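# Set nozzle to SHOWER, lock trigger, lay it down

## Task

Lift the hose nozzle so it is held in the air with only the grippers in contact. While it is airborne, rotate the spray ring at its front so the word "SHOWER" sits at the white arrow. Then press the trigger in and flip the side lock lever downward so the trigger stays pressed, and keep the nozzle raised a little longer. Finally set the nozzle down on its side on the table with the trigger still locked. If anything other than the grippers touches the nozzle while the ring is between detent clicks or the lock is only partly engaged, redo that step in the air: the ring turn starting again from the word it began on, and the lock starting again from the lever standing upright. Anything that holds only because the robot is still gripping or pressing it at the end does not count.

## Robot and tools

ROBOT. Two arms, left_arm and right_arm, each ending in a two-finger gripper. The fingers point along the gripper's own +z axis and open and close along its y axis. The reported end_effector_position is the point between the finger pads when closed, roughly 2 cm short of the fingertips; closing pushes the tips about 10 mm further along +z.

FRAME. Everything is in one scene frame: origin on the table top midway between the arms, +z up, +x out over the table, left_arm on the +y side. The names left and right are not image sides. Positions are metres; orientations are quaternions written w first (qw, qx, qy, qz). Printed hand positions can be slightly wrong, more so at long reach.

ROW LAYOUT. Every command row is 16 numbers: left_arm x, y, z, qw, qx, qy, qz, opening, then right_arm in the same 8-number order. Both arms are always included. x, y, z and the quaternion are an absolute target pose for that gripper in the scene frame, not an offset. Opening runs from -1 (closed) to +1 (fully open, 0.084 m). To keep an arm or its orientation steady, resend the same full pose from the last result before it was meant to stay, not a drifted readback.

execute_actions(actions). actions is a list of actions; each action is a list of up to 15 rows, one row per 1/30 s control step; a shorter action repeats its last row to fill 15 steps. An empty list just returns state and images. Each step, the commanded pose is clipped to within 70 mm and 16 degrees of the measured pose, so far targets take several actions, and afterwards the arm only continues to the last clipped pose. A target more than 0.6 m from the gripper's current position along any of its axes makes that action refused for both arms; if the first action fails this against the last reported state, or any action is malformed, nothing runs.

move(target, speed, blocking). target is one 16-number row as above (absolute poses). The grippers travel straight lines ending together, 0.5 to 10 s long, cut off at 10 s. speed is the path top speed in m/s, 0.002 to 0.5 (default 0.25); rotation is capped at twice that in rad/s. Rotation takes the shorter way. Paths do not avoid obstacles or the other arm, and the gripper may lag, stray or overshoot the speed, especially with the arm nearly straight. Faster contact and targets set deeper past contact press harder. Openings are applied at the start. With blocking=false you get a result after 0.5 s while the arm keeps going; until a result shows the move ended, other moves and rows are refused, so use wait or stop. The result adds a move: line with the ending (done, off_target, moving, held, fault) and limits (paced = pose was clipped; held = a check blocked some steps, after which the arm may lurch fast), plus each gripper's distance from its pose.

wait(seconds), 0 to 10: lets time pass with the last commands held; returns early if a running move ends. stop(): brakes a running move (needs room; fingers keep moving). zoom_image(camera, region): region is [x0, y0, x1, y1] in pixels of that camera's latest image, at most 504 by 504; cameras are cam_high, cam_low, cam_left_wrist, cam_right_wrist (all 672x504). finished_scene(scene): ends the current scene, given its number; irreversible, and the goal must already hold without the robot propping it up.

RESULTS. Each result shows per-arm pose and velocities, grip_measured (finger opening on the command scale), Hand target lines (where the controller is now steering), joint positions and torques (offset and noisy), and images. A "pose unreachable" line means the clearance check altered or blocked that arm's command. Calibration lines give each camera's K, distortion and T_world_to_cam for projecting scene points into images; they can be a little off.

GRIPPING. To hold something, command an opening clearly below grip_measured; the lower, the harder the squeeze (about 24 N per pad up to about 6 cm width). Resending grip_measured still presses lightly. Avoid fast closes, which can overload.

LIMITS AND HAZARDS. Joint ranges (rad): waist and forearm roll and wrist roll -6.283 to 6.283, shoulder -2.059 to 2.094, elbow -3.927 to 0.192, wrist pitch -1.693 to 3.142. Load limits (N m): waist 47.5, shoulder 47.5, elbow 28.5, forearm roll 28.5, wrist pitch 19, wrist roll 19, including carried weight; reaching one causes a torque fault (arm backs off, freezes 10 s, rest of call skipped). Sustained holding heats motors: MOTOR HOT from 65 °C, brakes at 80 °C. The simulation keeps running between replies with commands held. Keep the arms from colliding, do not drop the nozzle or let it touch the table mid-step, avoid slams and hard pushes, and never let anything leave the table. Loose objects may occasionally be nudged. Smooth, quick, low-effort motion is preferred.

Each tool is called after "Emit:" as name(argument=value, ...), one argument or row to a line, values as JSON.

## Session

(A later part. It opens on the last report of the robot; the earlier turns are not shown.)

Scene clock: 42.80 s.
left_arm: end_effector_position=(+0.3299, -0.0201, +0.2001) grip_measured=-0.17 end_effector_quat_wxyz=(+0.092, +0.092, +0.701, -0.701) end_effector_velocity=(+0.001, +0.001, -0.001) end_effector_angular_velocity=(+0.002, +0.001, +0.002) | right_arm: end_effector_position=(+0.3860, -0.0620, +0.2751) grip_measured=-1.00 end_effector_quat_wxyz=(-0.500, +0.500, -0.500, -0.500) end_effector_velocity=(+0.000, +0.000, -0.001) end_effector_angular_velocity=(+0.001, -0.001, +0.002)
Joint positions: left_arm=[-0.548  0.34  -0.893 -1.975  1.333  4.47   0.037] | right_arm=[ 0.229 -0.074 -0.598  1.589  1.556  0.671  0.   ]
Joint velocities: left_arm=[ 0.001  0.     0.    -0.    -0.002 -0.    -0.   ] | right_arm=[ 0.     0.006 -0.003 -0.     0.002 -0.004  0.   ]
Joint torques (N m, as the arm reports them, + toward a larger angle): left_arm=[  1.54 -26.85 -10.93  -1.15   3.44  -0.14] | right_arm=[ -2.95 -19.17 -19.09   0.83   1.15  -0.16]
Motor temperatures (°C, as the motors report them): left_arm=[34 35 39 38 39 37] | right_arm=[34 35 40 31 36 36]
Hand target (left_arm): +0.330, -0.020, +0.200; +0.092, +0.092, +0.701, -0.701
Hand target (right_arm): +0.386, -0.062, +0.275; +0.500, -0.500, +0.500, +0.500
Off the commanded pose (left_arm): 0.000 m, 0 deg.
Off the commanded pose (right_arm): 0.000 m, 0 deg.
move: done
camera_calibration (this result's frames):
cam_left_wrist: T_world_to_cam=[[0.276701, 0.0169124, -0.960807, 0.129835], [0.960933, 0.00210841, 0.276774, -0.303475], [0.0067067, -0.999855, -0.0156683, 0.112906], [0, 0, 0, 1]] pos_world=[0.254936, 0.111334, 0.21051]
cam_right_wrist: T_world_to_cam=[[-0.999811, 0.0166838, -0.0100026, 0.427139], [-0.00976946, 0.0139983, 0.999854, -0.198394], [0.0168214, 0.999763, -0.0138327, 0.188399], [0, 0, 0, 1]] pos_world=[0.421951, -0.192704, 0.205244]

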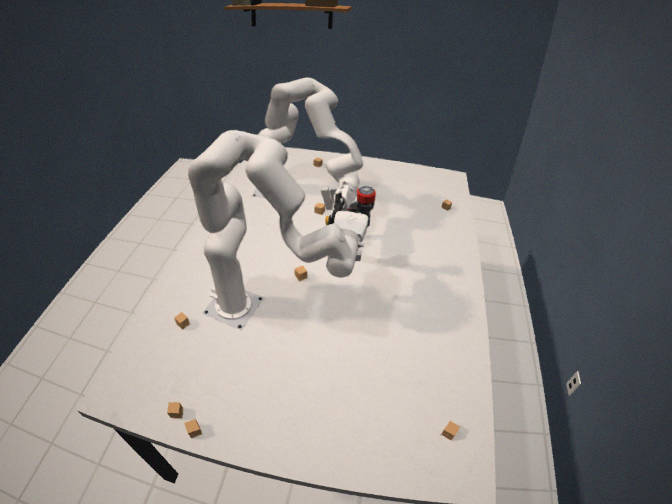

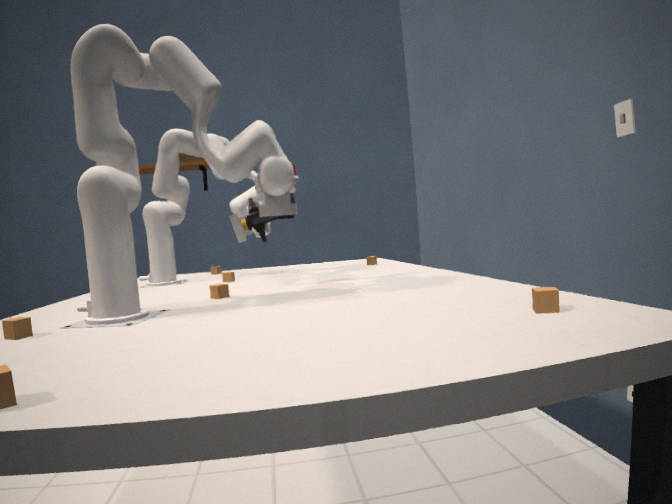

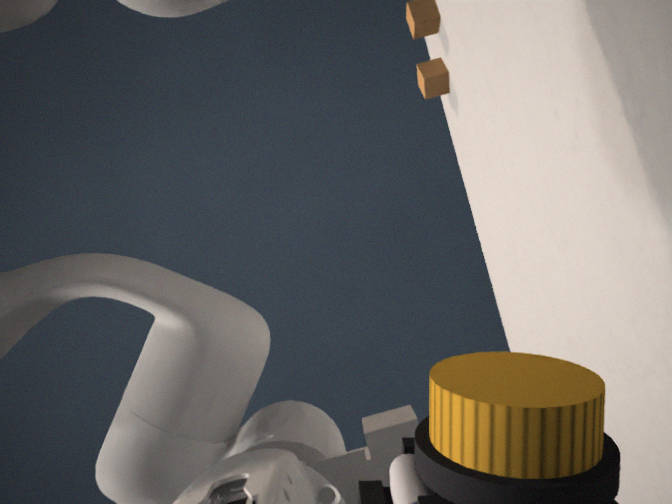

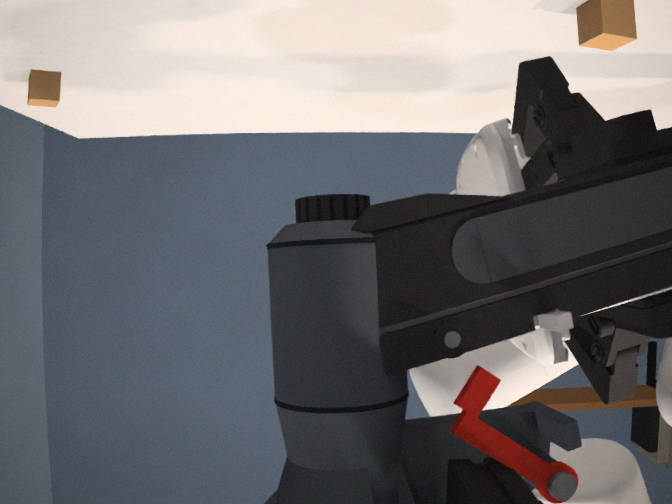

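Works. It's a strut propping the trigger pin.

Emit:
move(
  target=[0.33,-0.02,0.2,0.092,0.092,0.7,-0.7,-1,0.39,-0.062,0.258,0.5,-0.5,0.5,0.5,-1],
  speed=0.02,
)

Emit:
move(
  target=[0.33,-0.02,0.2,0.092,0.092,0.7,-0.7,-1,0.381,-0.062,0.256,0.5,-0.5,0.5,0.5,-1],
  speed=0.015,
)

Emit:
move(
  target=[0.33,-0.02,0.2,0.092,0.092,0.7,-0.7,-1,0.39,-0.12,0.29,0.5,-0.5,0.5,0.5,-1],
  speed=0.08,
)

Scene clock: 44.97 s.
left_arm: end_effector_position=(+0.3300, -0.0200, +0.2000) grip_measured=-0.17 end_effector_quat_wxyz=(+0.092, +0.092, +0.701, -0.701) end_effector_velocity=(+0.001, +0.000, +0.000) end_effector_angular_velocity=(-0.001, -0.001, +0.001) | right_arm: end_effector_position=(+0.3900, -0.0620, +0.2582) grip_measured=-1.00 end_effector_quat_wxyz=(-0.500, +0.500, -0.500, -0.500) end_effector_velocity=(+0.001, +0.000, -0.002) end_effector_angular_velocity=(+0.000, -0.002, +0.001)
Joint positions: left_arm=[-0.547  0.34  -0.893 -1.975  1.333  4.47   0.037] | right_arm=[ 0.229 -0.014 -0.612  1.589  1.558  0.625  0.   ]
Joint velocities: left_arm=[ 0.001 -0.    -0.001 -0.     0.    -0.    -0.   ] | right_arm=[ 0.     0.008 -0.004 -0.     0.001 -0.007  0.   ]
Joint torques (N m, as the arm reports them, + toward a larger angle): left_arm=[  1.82 -26.45 -10.98  -1.31   3.11  -0.29] | right_arm=[ -1.67 -20.83 -18.11   0.59   1.72  -0.25]
Motor temperatures (°C, as the motors report them): left_arm=[34 35 39 38 39 37] | right_arm=[34 35 40 31 36 36]
Hand target (left_arm): +0.330, -0.020, +0.200; +0.092, +0.092, +0.701, -0.701
Hand target (right_arm): +0.390, -0.062, +0.258; +0.500, -0.500, +0.500, +0.500
Off the commanded pose (left_arm): 0.000 m, 0 deg.
Off the commanded pose (right_arm): 0.000 m, 0 deg.
move: done
camera_calibration (this result's frames):
cam_left_wrist: T_world_to_cam=[[0.276504, 0.0171831, -0.960859, 0.129797], [0.960988, 0.0022825, 0.276582, -0.303478], [0.00694569, -0.99985, -0.0158816, 0.112936], [0, 0, 0, 1]] pos_world=[0.254965, 0.111381, 0.210447]
cam_right_wrist: T_world_to_cam=[[-0.999813, 0.0165385, -0.00999997, 0.430921], [-0.00977083, 0.0138785, 0.999856, -0.181469], [0.0166749, 0.999767, -0.0137143, 0.188108], [0, 0, 0, 1]] pos_world=[0.425931, -0.192673, 0.188332]

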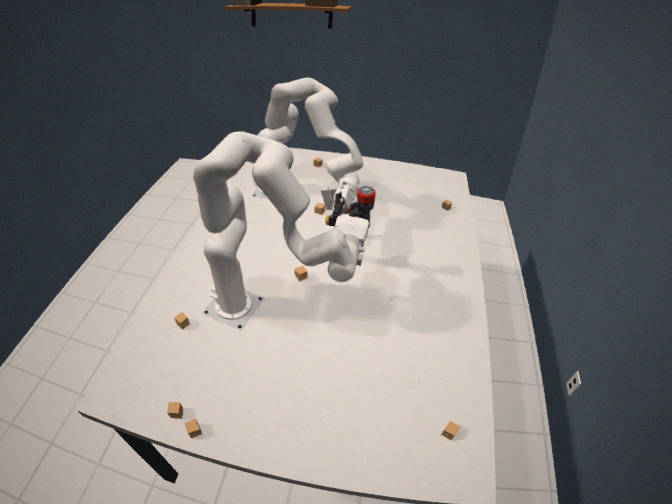

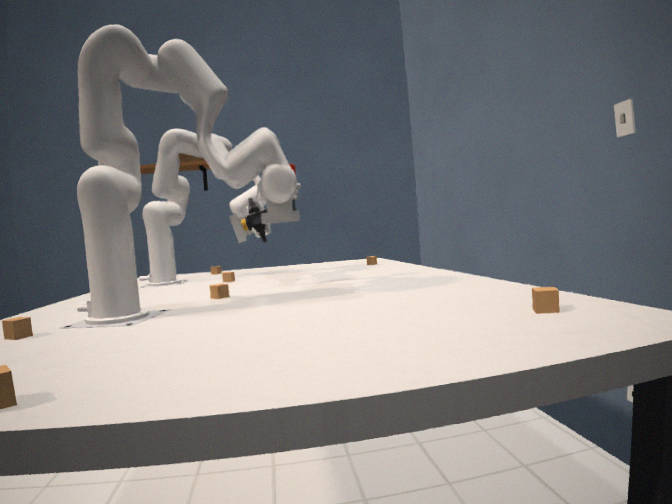

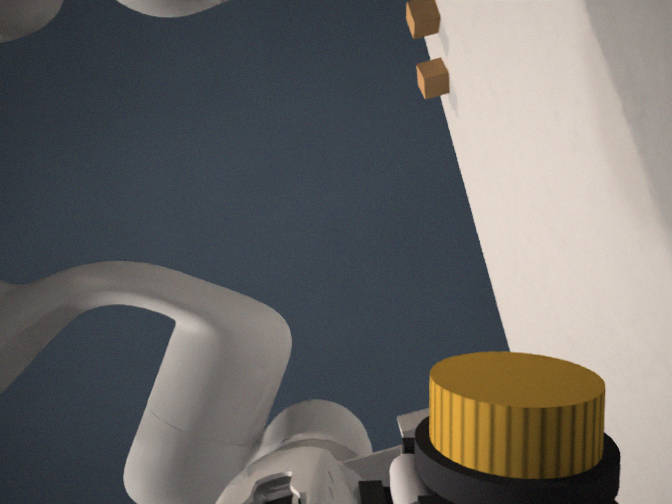

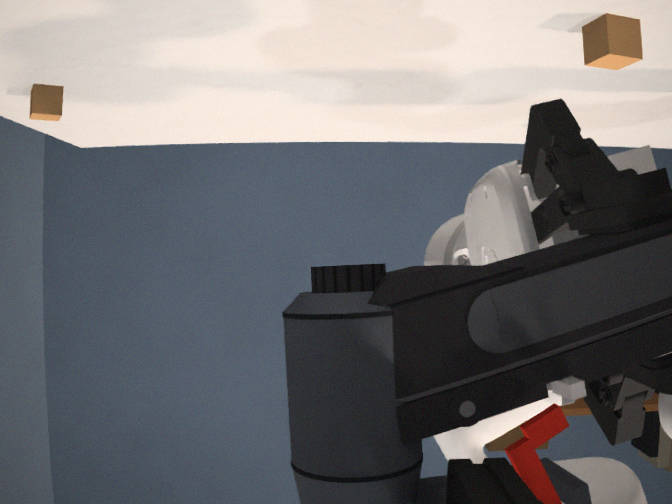

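Scene clock: 45.80 s.
left_arm: end_effector_position=(+0.3289, -0.0203, +0.1996) grip_measured=-0.17 end_effector_quat_wxyz=(+0.091, +0.093, +0.701, -0.701) end_effector_velocity=(+0.000, +0.000, -0.000) end_effector_angular_velocity=(+0.001, +0.000, +0.001) | right_arm: end_effector_position=(+0.3823, -0.0624, +0.2564) grip_measured=-1.00 end_effector_quat_wxyz=(-0.501, +0.500, -0.500, -0.499) end_effector_velocity=(-0.004, -0.000, -0.001) end_effector_angular_velocity=(+0.000, +0.001, -0.000)
Joint positions: left_arm=[-0.548  0.34  -0.892 -1.974  1.334  4.47   0.037] | right_arm=[ 0.228 -0.033 -0.583  1.59   1.556  0.615  0.   ]
Joint velocities: left_arm=[ 0.     0.     0.    -0.    -0.001  0.     0.   ] | right_arm=[-0.    -0.007  0.012  0.     0.    -0.004  0.   ]
Joint torques (N m, as the arm reports them, + toward a larger angle): left_arm=[  4.47 -26.11 -12.37  -2.94   1.68  -0.74] | right_arm=[  1.16 -19.77 -14.43  -1.98   3.72  -0.22]
Motor temperatures (°C, as the motors report them): left_arm=[34 35 39 38 39 37] | right_arm=[34 35 40 31 36 36]
Hand target (left_arm): +0.330, -0.020, +0.200; +0.092, +0.092, +0.701, -0.701
Hand target (right_arm): +0.381, -0.062, +0.256; +0.500, -0.500, +0.500, +0.500
Off the commanded pose (left_arm): 0.001 m, 0 deg.
Off the commanded pose (right_arm): 0.001 m, 0 deg.
move: done
camera_calibration (this result's frames):
cam_left_wrist: T_world_to_cam=[[0.27591, 0.0168386, -0.961036, 0.129882], [0.961172, -0.0000376481, 0.275948, -0.302228], [0.00461039, -0.999858, -0.0161951, 0.113493], [0, 0, 0, 1]] pos_world=[0.254134, 0.111279, 0.210059]
cam_right_wrist: T_world_to_cam=[[-0.999757, 0.0188399, -0.0114373, 0.423769], [-0.0111688, 0.0142954, 0.999835, -0.179113], [0.0190003, 0.99972, -0.0140815, 0.187825], [0, 0, 0, 1]] pos_world=[0.418096, -0.193196, 0.186575]

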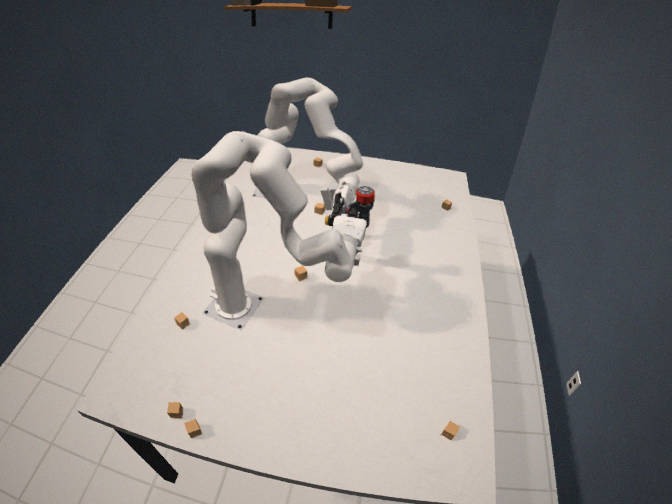

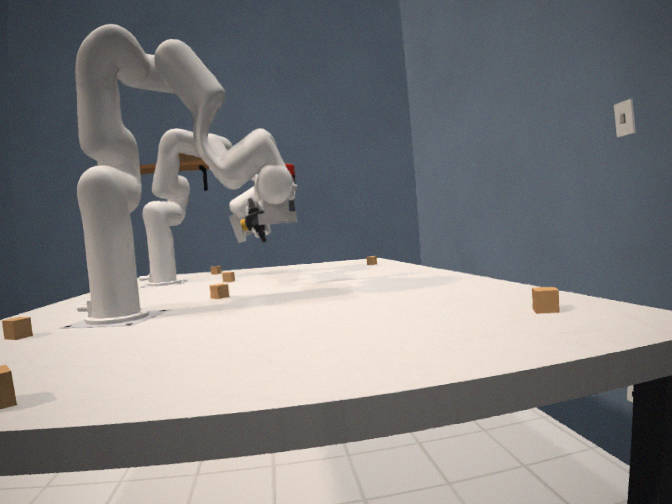

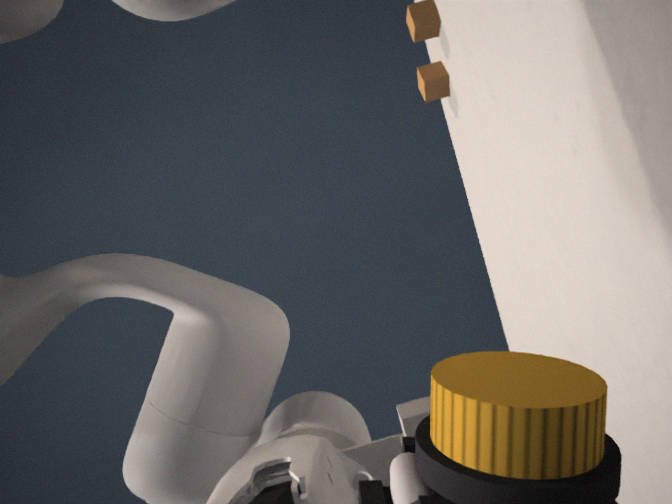

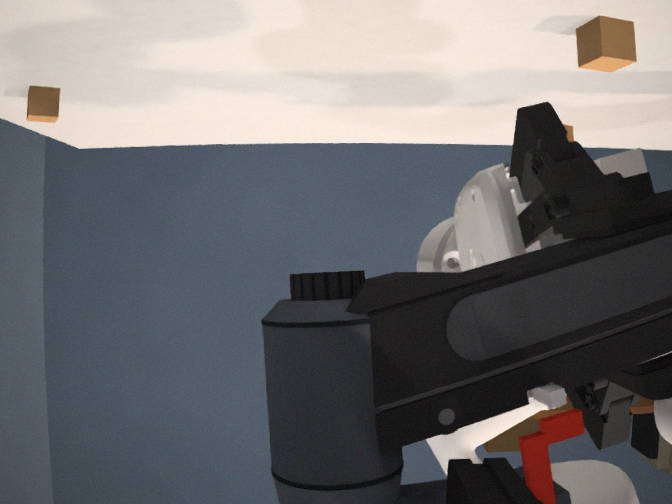

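Scene clock: 47.10 s.
left_arm: end_effector_position=(+0.3300, -0.0200, +0.2000) grip_measured=-0.17 end_effector_quat_wxyz=(+0.092, +0.092, +0.701, -0.701) end_effector_velocity=(+0.000, +0.000, -0.000) end_effector_angular_velocity=(+0.000, +0.000, +0.001) | right_arm: end_effector_position=(+0.3901, -0.1196, +0.2898) grip_measured=-1.00 end_effector_quat_wxyz=(-0.500, +0.500, -0.500, -0.500) end_effector_velocity=(+0.000, -0.002, +0.001) end_effector_angular_velocity=(+0.000, -0.000, +0.001)
Joint positions: left_arm=[-0.547  0.34  -0.893 -1.975  1.333  4.47   0.037] | right_arm=[ 0.043 -0.086 -0.63   1.447  1.677  0.71   0.   ]
Joint velocities: left_arm=[ 0.001 -0.     0.     0.     0.     0.    -0.   ] | right_arm=[-0.007 -0.001 -0.003 -0.005  0.006  0.003  0.   ]
Joint torques (N m, as the arm reports them, + toward a larger angle): left_arm=[  1.81 -26.04 -10.33  -0.98   2.95  -0.3 ] | right_arm=[ -2.27 -20.21 -20.01   1.65   1.23  -0.33]
Motor temperatures (°C, as the motors report them): left_arm=[34 35 39 38 39 37] | right_arm=[34 35 40 31 36 36]
Hand target (left_arm): +0.330, -0.020, +0.200; +0.092, +0.092, +0.701, -0.701
Hand target (right_arm): +0.390, -0.120, +0.290; +0.500, -0.500, +0.500, +0.500
Off the commanded pose (left_arm): 0.000 m, 0 deg.
Off the commanded pose (right_arm): 0.000 m, 0 deg.
move: done
camera_calibration (this result's frames):
cam_left_wrist: T_world_to_cam=[[0.276434, 0.0172521, -0.960878, 0.129794], [0.961008, 0.00227754, 0.276512, -0.303451], [0.00695886, -0.999849, -0.0159499, 0.112951], [0, 0, 0, 1]] pos_world=[0.254954, 0.111385, 0.210425]
cam_right_wrist: T_world_to_cam=[[-0.999817, 0.0164211, -0.00980482, 0.432214], [-0.00957441, 0.0140522, 0.999855, -0.212247], [0.0165565, 0.999766, -0.0138924, 0.246265], [0, 0, 0, 1]] pos_world=[0.426025, -0.250322, 0.219875]

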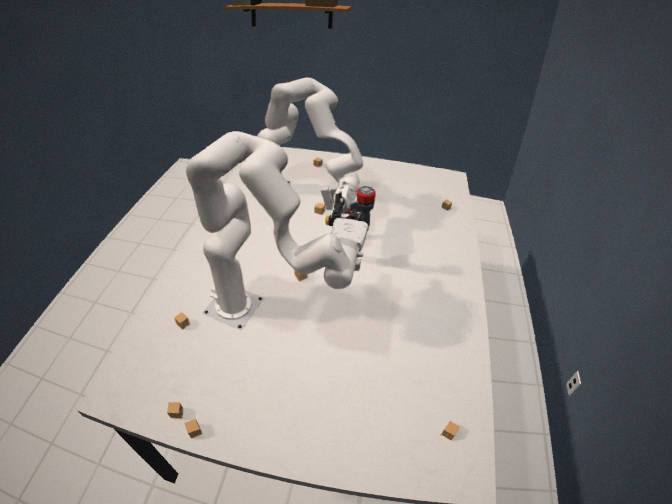

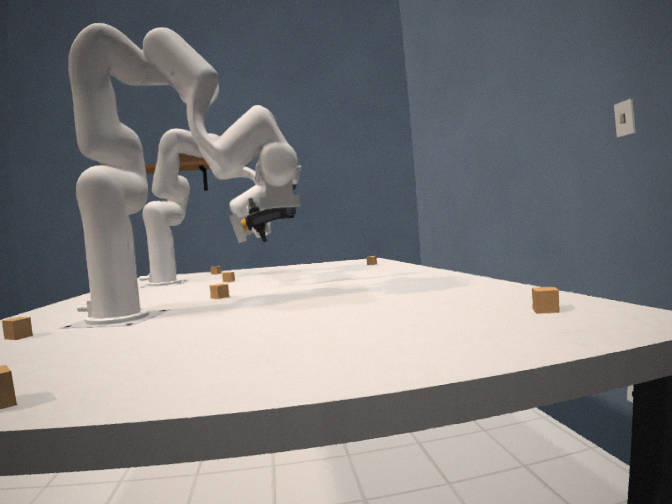

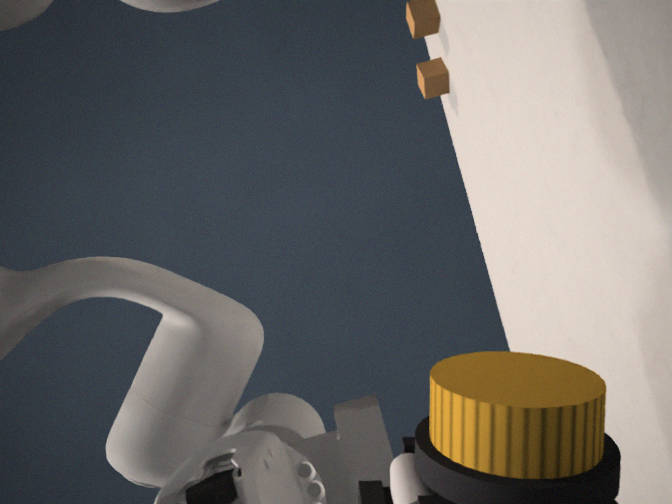

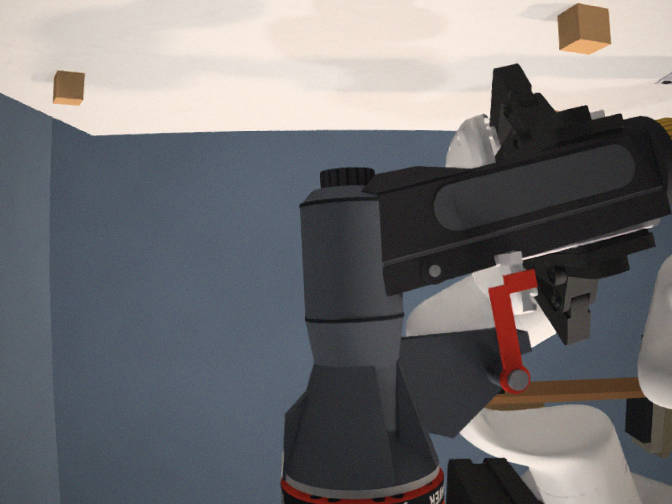

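Emit:
move(
  target=[0.33,0.14,0.2,0,0.13,0.99,0,-1,0.418,-0.17,0.2,0.5,-0.5,0.5,0.5,1],
  speed=0.2,
)

Scene clock: 53.10 s.
left_arm: end_effector_position=(+0.3304, +0.1393, +0.2008) grip_measured=-0.17 end_effector_quat_wxyz=(+0.000, +0.132, +0.991, -0.003) end_effector_velocity=(-0.000, +0.001, -0.000) end_effector_angular_velocity=(+0.012, +0.002, +0.001) | right_arm: end_effector_position=(+0.4183, -0.1699, +0.2002) grip_measured=+1.00 end_effector_quat_wxyz=(-0.500, +0.500, -0.500, -0.500) end_effector_velocity=(+0.000, -0.000, -0.001) end_effector_angular_velocity=(+0.000, +0.000, +0.000)
Joint positions: left_arm=[-0.685  0.011 -1.073 -0.006  1.059  2.807  0.037] | right_arm=[-0.075  0.27  -0.785  1.324  1.708  0.498  0.084]
Joint velocities: left_arm=[-0.002  0.004 -0.007  0.01   0.011 -0.008 -0.   ] | right_arm=[-0.001  0.003 -0.002 -0.001  0.    -0.001  0.   ]
Joint torques (N m, as the arm reports them, + toward a larger angle): left_arm=[  1.92 -22.65 -12.9   -0.46  -1.59  -0.44] | right_arm=[ -2.23 -26.1  -16.47   0.63   1.74  -0.32]
Motor temperatures (°C, as the motors report them): left_arm=[34 35 39 38 39 37] | right_arm=[34 35 39 31 36 36]
Hand target (left_arm): +0.330, +0.139, +0.201; +0.000, +0.132, +0.991, -0.003
Hand target (right_arm): +0.418, -0.170, +0.200; +0.500, -0.500, +0.500, +0.500
Off the commanded pose (left_arm): 0.001 m, 0 deg.
Off the commanded pose (right_arm): 0.000 m, 0 deg.
move: done
camera_calibration (this result's frames):
cam_left_wrist: T_world_to_cam=[[0.280401, 0.959817, 0.0112369, -0.200079], [0.959857, -0.28046, 0.00413918, -0.210007], [0.00712435, 0.00962515, -0.999928, 0.329146], [0, 0, 0, 1]] pos_world=[0.255334, 0.129972, 0.332239]
cam_right_wrist: T_world_to_cam=[[-0.999815, 0.0163777, -0.0101139, 0.460435], [-0.00988511, 0.013993, 0.999853, -0.121615], [0.0165168, 0.999768, -0.0138285, 0.294777], [0, 0, 0, 1]] pos_world=[0.454279, -0.300547, 0.13033]

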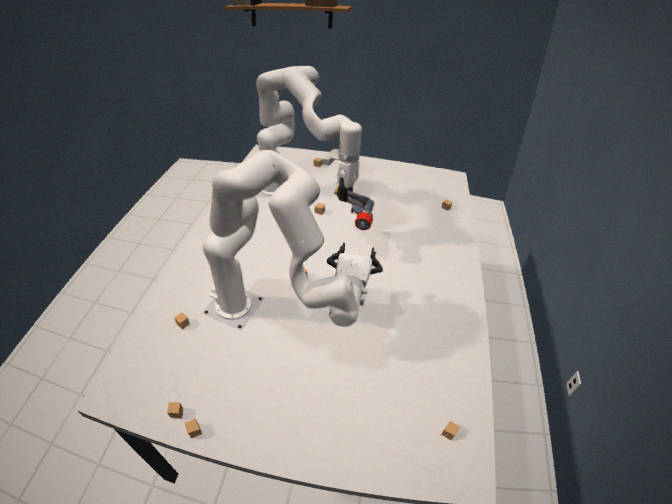

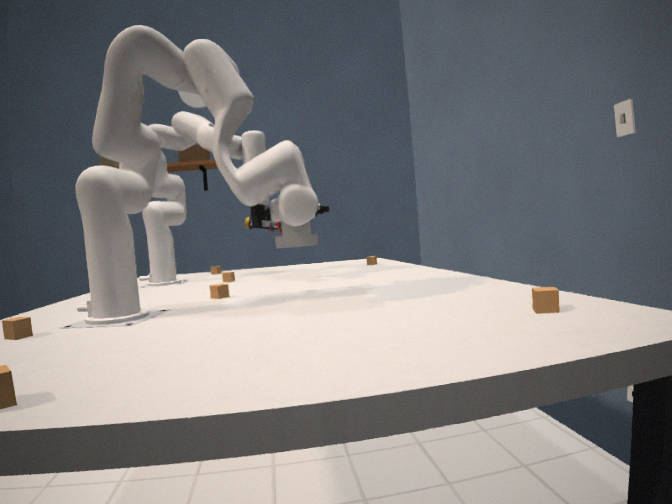

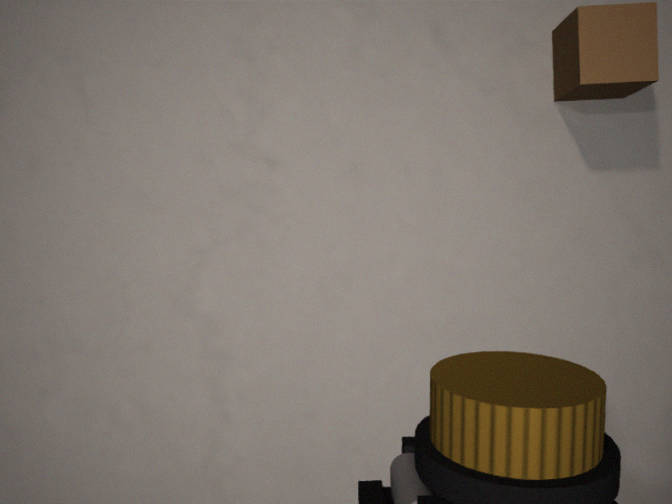

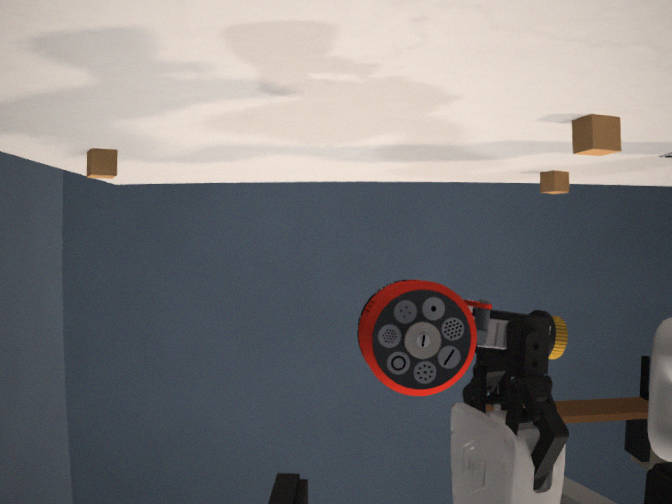

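Emit:
move(
  target=[0.33,0.14,0.2,0,0.13,0.99,0,-1,0.416,-0.08,0.169,0.159,-0.159,0.689,0.689,1],
  speed=0.25,
)

Scene clock: 56.57 s.
left_arm: end_effector_position=(+0.3300, +0.1400, +0.2000) grip_measured=-0.17 end_effector_quat_wxyz=(-0.000, +0.130, +0.991, -0.000) end_effector_velocity=(-0.001, -0.000, -0.000) end_effector_angular_velocity=(+0.000, +0.001, -0.000) | right_arm: end_effector_position=(+0.4158, -0.0802, +0.1691) grip_measured=+1.00 end_effector_quat_wxyz=(+0.159, -0.159, +0.689, +0.689) end_effector_velocity=(-0.000, +0.001, -0.001) end_effector_angular_velocity=(-0.001, +0.012, +0.000)
Joint positions: left_arm=[-0.687  0.012 -1.073 -0.     1.061  2.798  0.037] | right_arm=[ 0.175  0.326 -0.746  1.542  1.584  1.536  0.084]
Joint velocities: left_arm=[-0.001  0.     0.    -0.     0.001 -0.    -0.   ] | right_arm=[ 0.003  0.     0.     0.002 -0.002  0.012  0.   ]
Joint torques (N m, as the arm reports them, + toward a larger angle): left_arm=[  1.71 -22.77 -12.84  -0.49  -1.58  -0.39] | right_arm=[ -2.56 -26.75 -15.34   0.37   1.72  -0.33]
Motor temperatures (°C, as the motors report them): left_arm=[34 35 40 38 39 37] | right_arm=[34 35 39 31 36 36]
Hand target (left_arm): +0.330, +0.140, +0.200; -0.000, +0.130, +0.991, -0.000
Hand target (right_arm): +0.416, -0.080, +0.169; +0.159, -0.159, +0.689, +0.689
Off the commanded pose (left_arm): 0.000 m, 0 deg.
Off the commanded pose (right_arm): 0.000 m, 0 deg.
move: done
camera_calibration (this result's frames):
cam_left_wrist: T_world_to_cam=[[0.276245, 0.960933, 0.0172187, -0.200635], [0.961062, -0.276323, 0.002262, -0.209985], [0.00693156, 0.0159234, -0.999849, 0.327505], [0, 0, 0, 1]] pos_world=[0.254963, 0.129558, 0.331385]
cam_right_wrist: T_world_to_cam=[[-0.448264, 0.0161033, 0.893756, 0.0739168], [0.893888, 0.0135305, 0.448086, -0.374312], [-0.00487733, 0.999779, -0.0204598, 0.214726], [0, 0, 0, 1]] pos_world=[0.368775, -0.210804, 0.106054]

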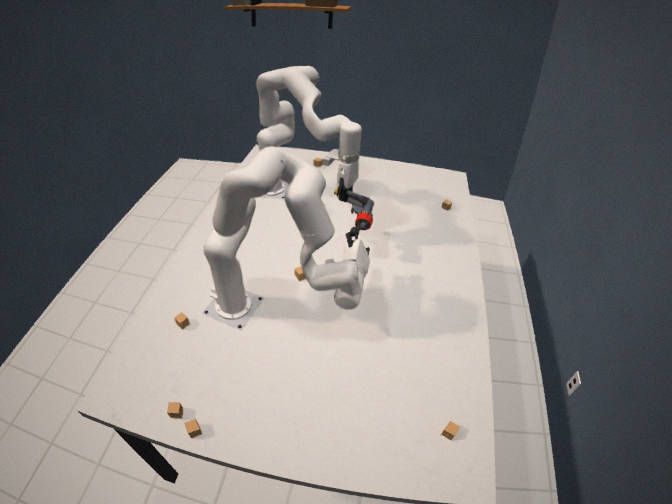

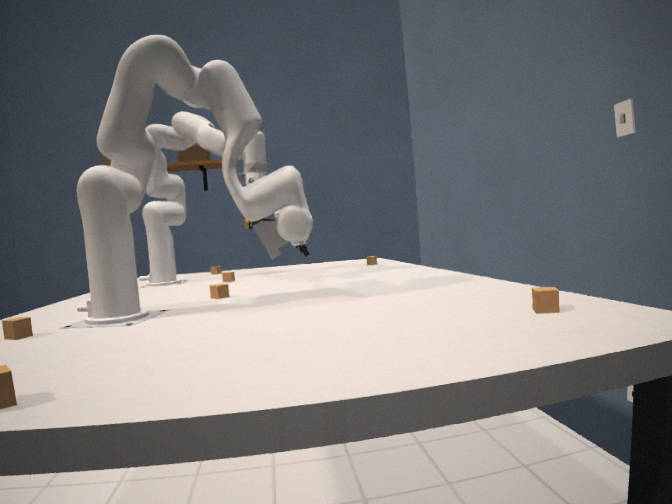

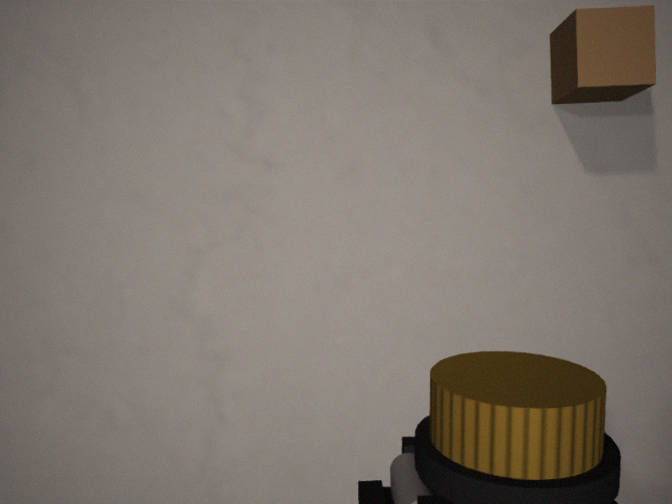

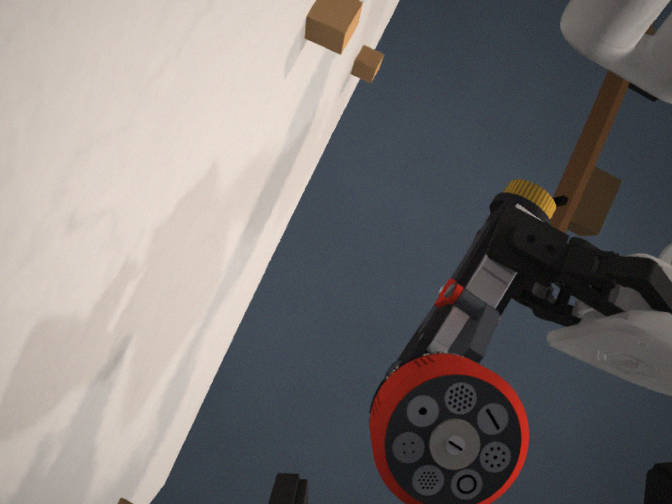

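Emit:
move(
  target=[0.33,0.14,0.2,0,0.13,0.99,0,-1,0.414,0.012,0.175,0.159,-0.159,0.689,0.689,1],
  speed=0.07,
)

Emit:
zoom_image(
  camera="cam_high",
  region=[310, 170, 410, 250],
)

Scene clock: 59.40 s.
left_arm: end_effector_position=(+0.3300, +0.1400, +0.2000) grip_measured=-0.17 end_effector_quat_wxyz=(-0.000, +0.130, +0.991, -0.000) end_effector_velocity=(-0.000, +0.000, -0.000) end_effector_angular_velocity=(+0.001, +0.001, +0.001) | right_arm: end_effector_position=(+0.4137, +0.0117, +0.1751) grip_measured=+1.00 end_effector_quat_wxyz=(+0.159, -0.159, +0.689, +0.689) end_effector_velocity=(-0.000, +0.002, -0.001) end_effector_angular_velocity=(-0.001, +0.002, -0.001)
Joint positions: left_arm=[-0.687  0.012 -1.073  0.     1.061  2.798  0.037] | right_arm=[ 0.433  0.323 -0.767  1.777  1.474  1.552  0.084]
Joint velocities: left_arm=[ 0.     0.     0.001 -0.     0.001 -0.    -0.   ] | right_arm=[ 0.006  0.003 -0.001  0.006 -0.003  0.     0.   ]
Joint torques (N m, as the arm reports them, + toward a larger angle): left_arm=[  1.74 -22.8  -12.92  -0.49  -1.66  -0.47] | right_arm=[ -2.25 -27.94 -16.52   0.55   1.92  -0.31]
Motor temperatures (°C, as the motors report them): left_arm=[34 35 40 38 39 37] | right_arm=[34 35 39 31 36 36]
Hand target (left_arm): +0.330, +0.140, +0.200; -0.000, +0.130, +0.991, -0.000
Hand target (right_arm): +0.414, +0.012, +0.175; +0.159, -0.159, +0.689, +0.689
Off the commanded pose (left_arm): 0.000 m, 0 deg.
Off the commanded pose (right_arm): 0.000 m, 0 deg.
move: done
camera_calibration (this result's frames):
cam_left_wrist: T_world_to_cam=[[0.276225, 0.960938, 0.0172448, -0.200639], [0.961068, -0.276303, 0.00228085, -0.209991], [0.00695655, 0.0159434, -0.999849, 0.327496], [0, 0, 0, 1]] pos_world=[0.254959, 0.129559, 0.331386]
cam_right_wrist: T_world_to_cam=[[-0.447084, 0.0162285, 0.894345, 0.0656078], [0.894479, 0.0135491, 0.446905, -0.376405], [-0.0048649, 0.999777, -0.0205736, 0.123016], [0, 0, 0, 1]] pos_world=[0.366617, -0.118953, 0.112073]

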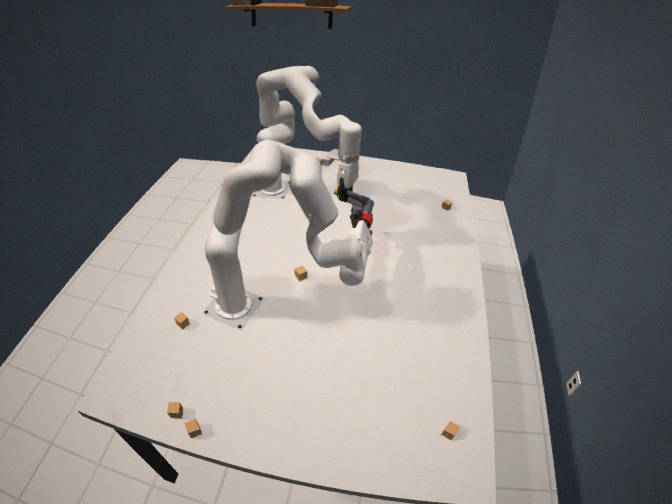

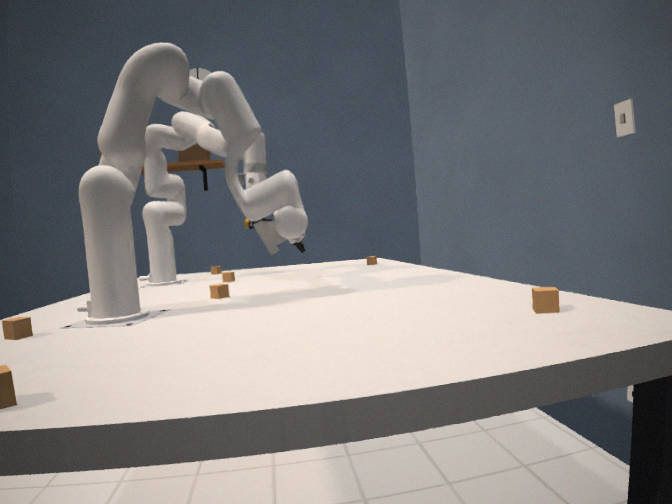

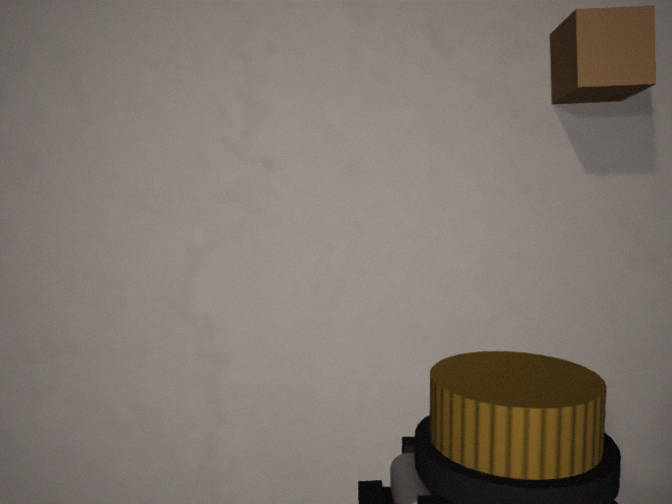

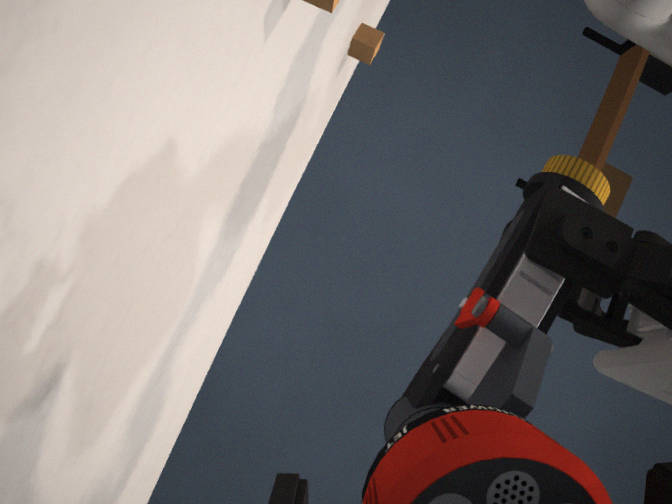

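Region (310, 170, 410, 250) of cam_high's 672x504 image, scaled by 5.040, with more detail than that image has; it fills the top 403 rows of this view, and the rest is white.

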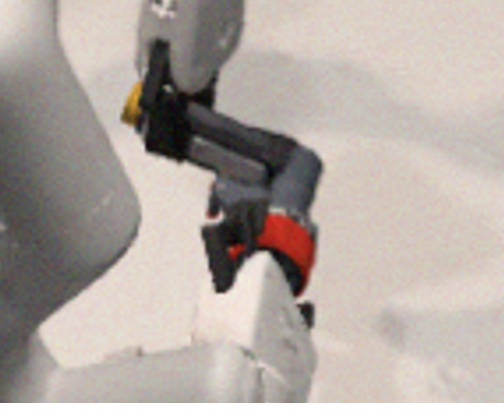

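Close and turn one click (φ=103) first.

Emit:
execute_actions(
  actions=[
    [[0.33,0.14,0.2,0,0.13,0.99,0,-1,0.413,0.014,0.177,0.159,-0.159,0.689,0.689,0.6]],
    [[0.33,0.14,0.2,0,0.13,0.99,0,-1,0.413,0.014,0.177,0.159,-0.159,0.689,0.689,0.35]],
    [[0.33,0.14,0.2,0,0.13,0.99,0,-1,0.413,0.014,0.177,0.159,-0.159,0.689,0.689,-0.3]],
  ],
)

Emit:
move(
  target=[0.33,0.14,0.2,0,0.13,0.99,0,-1,0.413,0.014,0.177,0.44,-0.44,0.553,0.553,-0.3],
  speed=0.2,
)

Scene clock: 62.00 s.
left_arm: end_effector_position=(+0.3300, +0.1401, +0.2000) grip_measured=-0.17 end_effector_quat_wxyz=(-0.000, +0.130, +0.991, +0.000) end_effector_velocity=(-0.000, +0.000, -0.000) end_effector_angular_velocity=(+0.001, +0.001, +0.000) | right_arm: end_effector_position=(+0.4131, +0.0139, +0.1769) grip_measured=+0.32 end_effector_quat_wxyz=(+0.159, -0.159, +0.689, +0.689) end_effector_velocity=(+0.000, +0.000, +0.001) end_effector_angular_velocity=(+0.001, -0.001, +0.000)
Joint positions: left_arm=[-0.687  0.011 -1.073  0.     1.061  2.798  0.037] | right_arm=[ 0.44   0.317 -0.765  1.782  1.47   1.556  0.058]
Joint velocities: left_arm=[0.    0.    0.    0.    0.001 0.    0.   ] | right_arm=[ 0.    -0.001 -0.     0.     0.     0.     0.   ]
Joint torques (N m, as the arm reports them, + toward a larger angle): left_arm=[  0.87 -21.11 -12.72  -0.53  -2.06  -0.33] | right_arm=[ -0.21 -29.36 -17.18   0.36   3.43   0.04]
Motor temperatures (°C, as the motors report them): left_arm=[34 35 40 38 39 37] | right_arm=[34 35 39 31 36 36]
Hand target (left_arm): +0.330, +0.140, +0.200; -0.000, +0.130, +0.991, -0.000
Hand target (right_arm): +0.413, +0.014, +0.177; +0.159, -0.159, +0.689, +0.689
Off the commanded pose (left_arm): 0.000 m, 0 deg.
Off the commanded pose (right_arm): 0.000 m, 0 deg.
camera_calibration (this result's frames):
cam_left_wrist: T_world_to_cam=[[0.276133, 0.960964, 0.0172851, -0.200674], [0.961094, -0.276211, 0.00225602, -0.209998], [0.0069423, 0.0159897, -0.999848, 0.327525], [0, 0, 0, 1]] pos_world=[0.254966, 0.129599, 0.331418]
cam_right_wrist: T_world_to_cam=[[-0.447019, 0.0168716, 0.894365, 0.0636344], [0.894512, 0.0136571, 0.446835, -0.376665], [-0.00467559, 0.999764, -0.0211969, 0.120856], [0, 0, 0, 1]] pos_world=[0.365942, -0.116757, 0.113956]

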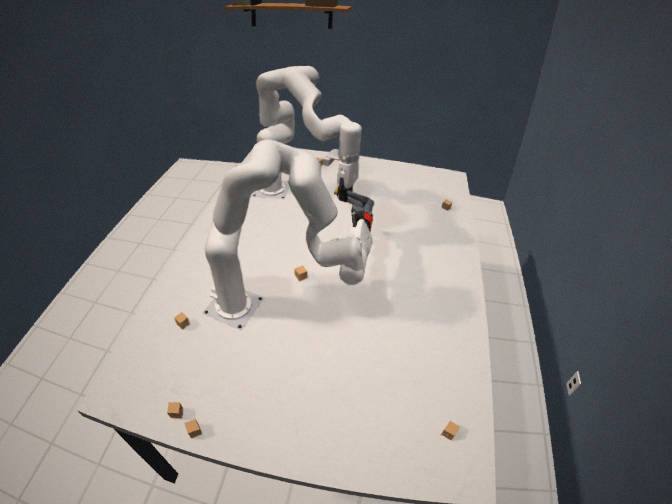

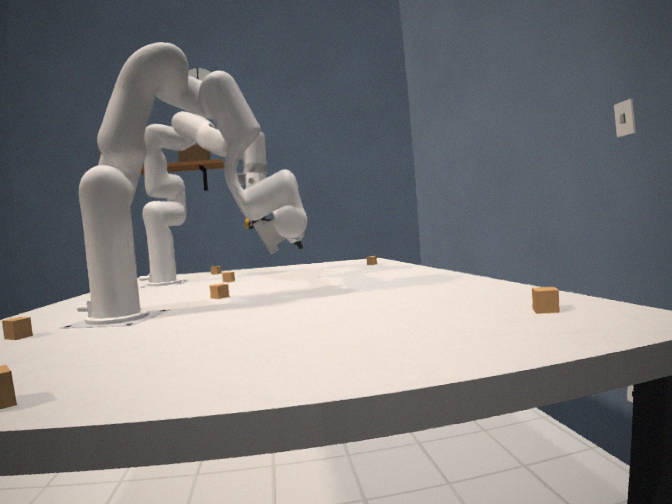

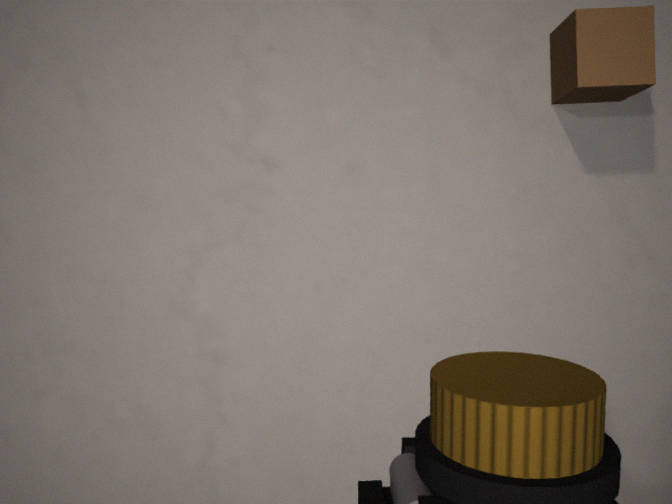

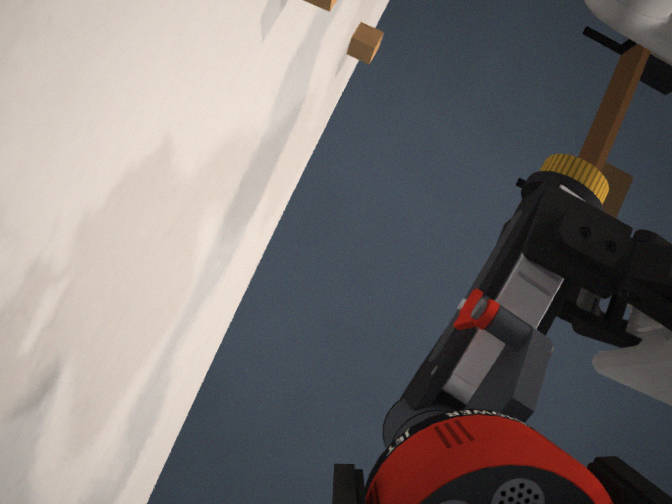

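Scene clock: 64.73 s.
left_arm: end_effector_position=(+0.3298, +0.1402, +0.1997) grip_measured=-0.17 end_effector_quat_wxyz=(-0.000, +0.130, +0.991, +0.000) end_effector_velocity=(+0.000, -0.000, +0.000) end_effector_angular_velocity=(-0.000, -0.001, -0.000) | right_arm: end_effector_position=(+0.4133, +0.0139, +0.1771) grip_measured=+0.33 end_effector_quat_wxyz=(+0.440, -0.440, +0.554, +0.553) end_effector_velocity=(-0.001, -0.000, -0.001) end_effector_angular_velocity=(+0.000, -0.007, +0.000)
Joint positions: left_arm=[-0.687  0.012 -1.072  0.     1.062  2.798  0.037] | right_arm=[ 0.44   0.316 -0.766  1.782  1.47   0.666  0.058]
Joint velocities: left_arm=[-0.    -0.    -0.     0.    -0.001 -0.     0.   ] | right_arm=[ 0.     0.001  0.003  0.     0.001 -0.01   0.   ]
Joint torques (N m, as the arm reports them, + toward a larger angle): left_arm=[  2.01 -20.97 -15.04  -0.17  -4.91  -0.27] | right_arm=[  5.78 -30.12 -13.85  -3.95   6.46  -0.35]
Motor temperatures (°C, as the motors report them): left_arm=[34 35 40 38 39 37] | right_arm=[34 35 39 31 36 36]
Hand target (left_arm): +0.330, +0.140, +0.200; -0.000, +0.130, +0.991, -0.000
Hand target (right_arm): +0.413, +0.014, +0.177; +0.440, -0.440, +0.553, +0.553
Off the commanded pose (left_arm): 0.000 m, 0 deg.
Off the commanded pose (right_arm): 0.000 m, 0 deg.
move: done
camera_calibration (this result's frames):
cam_left_wrist: T_world_to_cam=[[0.276192, 0.96094, 0.0176471, -0.200859], [0.961084, -0.276255, 0.00121475, -0.2095], [0.00604241, 0.0166248, -0.999844, 0.327415], [0, 0, 0, 1]] pos_world=[0.254844, 0.129695, 0.331163]
cam_right_wrist: T_world_to_cam=[[-0.976357, 0.0171007, 0.215487, 0.402523], [0.215728, 0.0138088, 0.976356, -0.190176], [0.0137208, 0.999758, -0.0171714, 0.1126], [0, 0, 0, 1]] pos_world=[0.432488, -0.11683, 0.100874]

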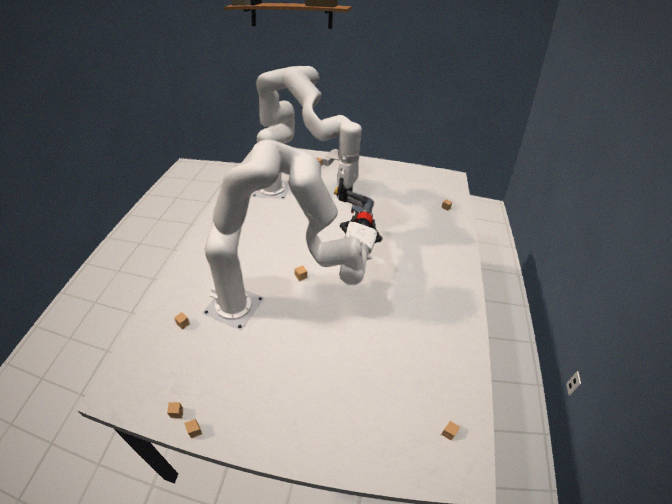

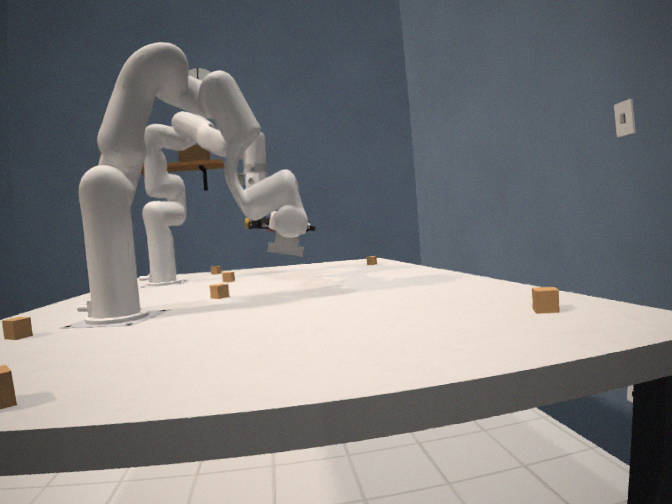

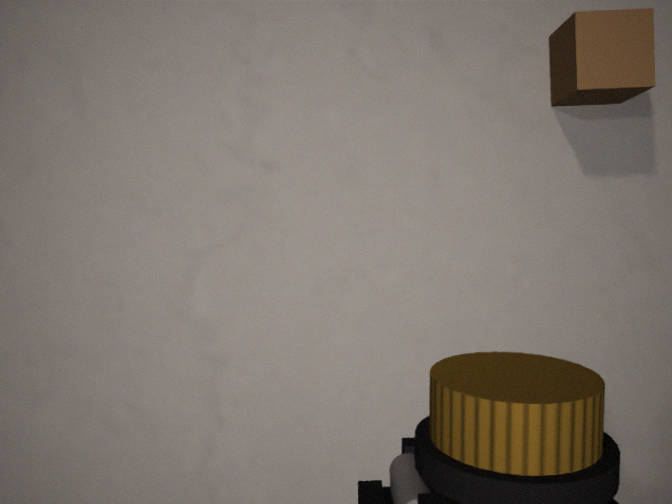

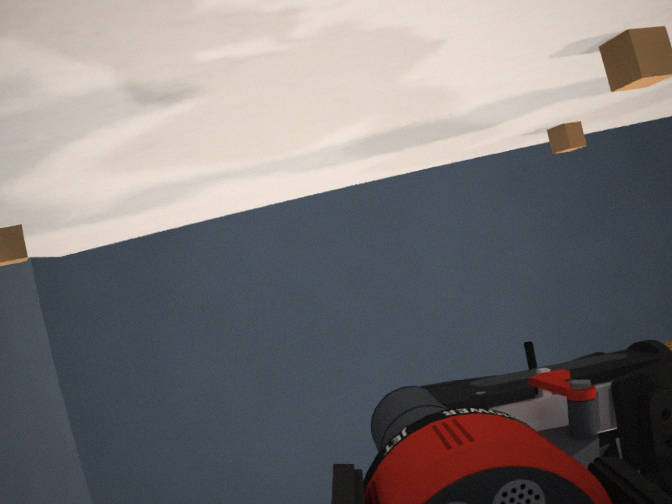

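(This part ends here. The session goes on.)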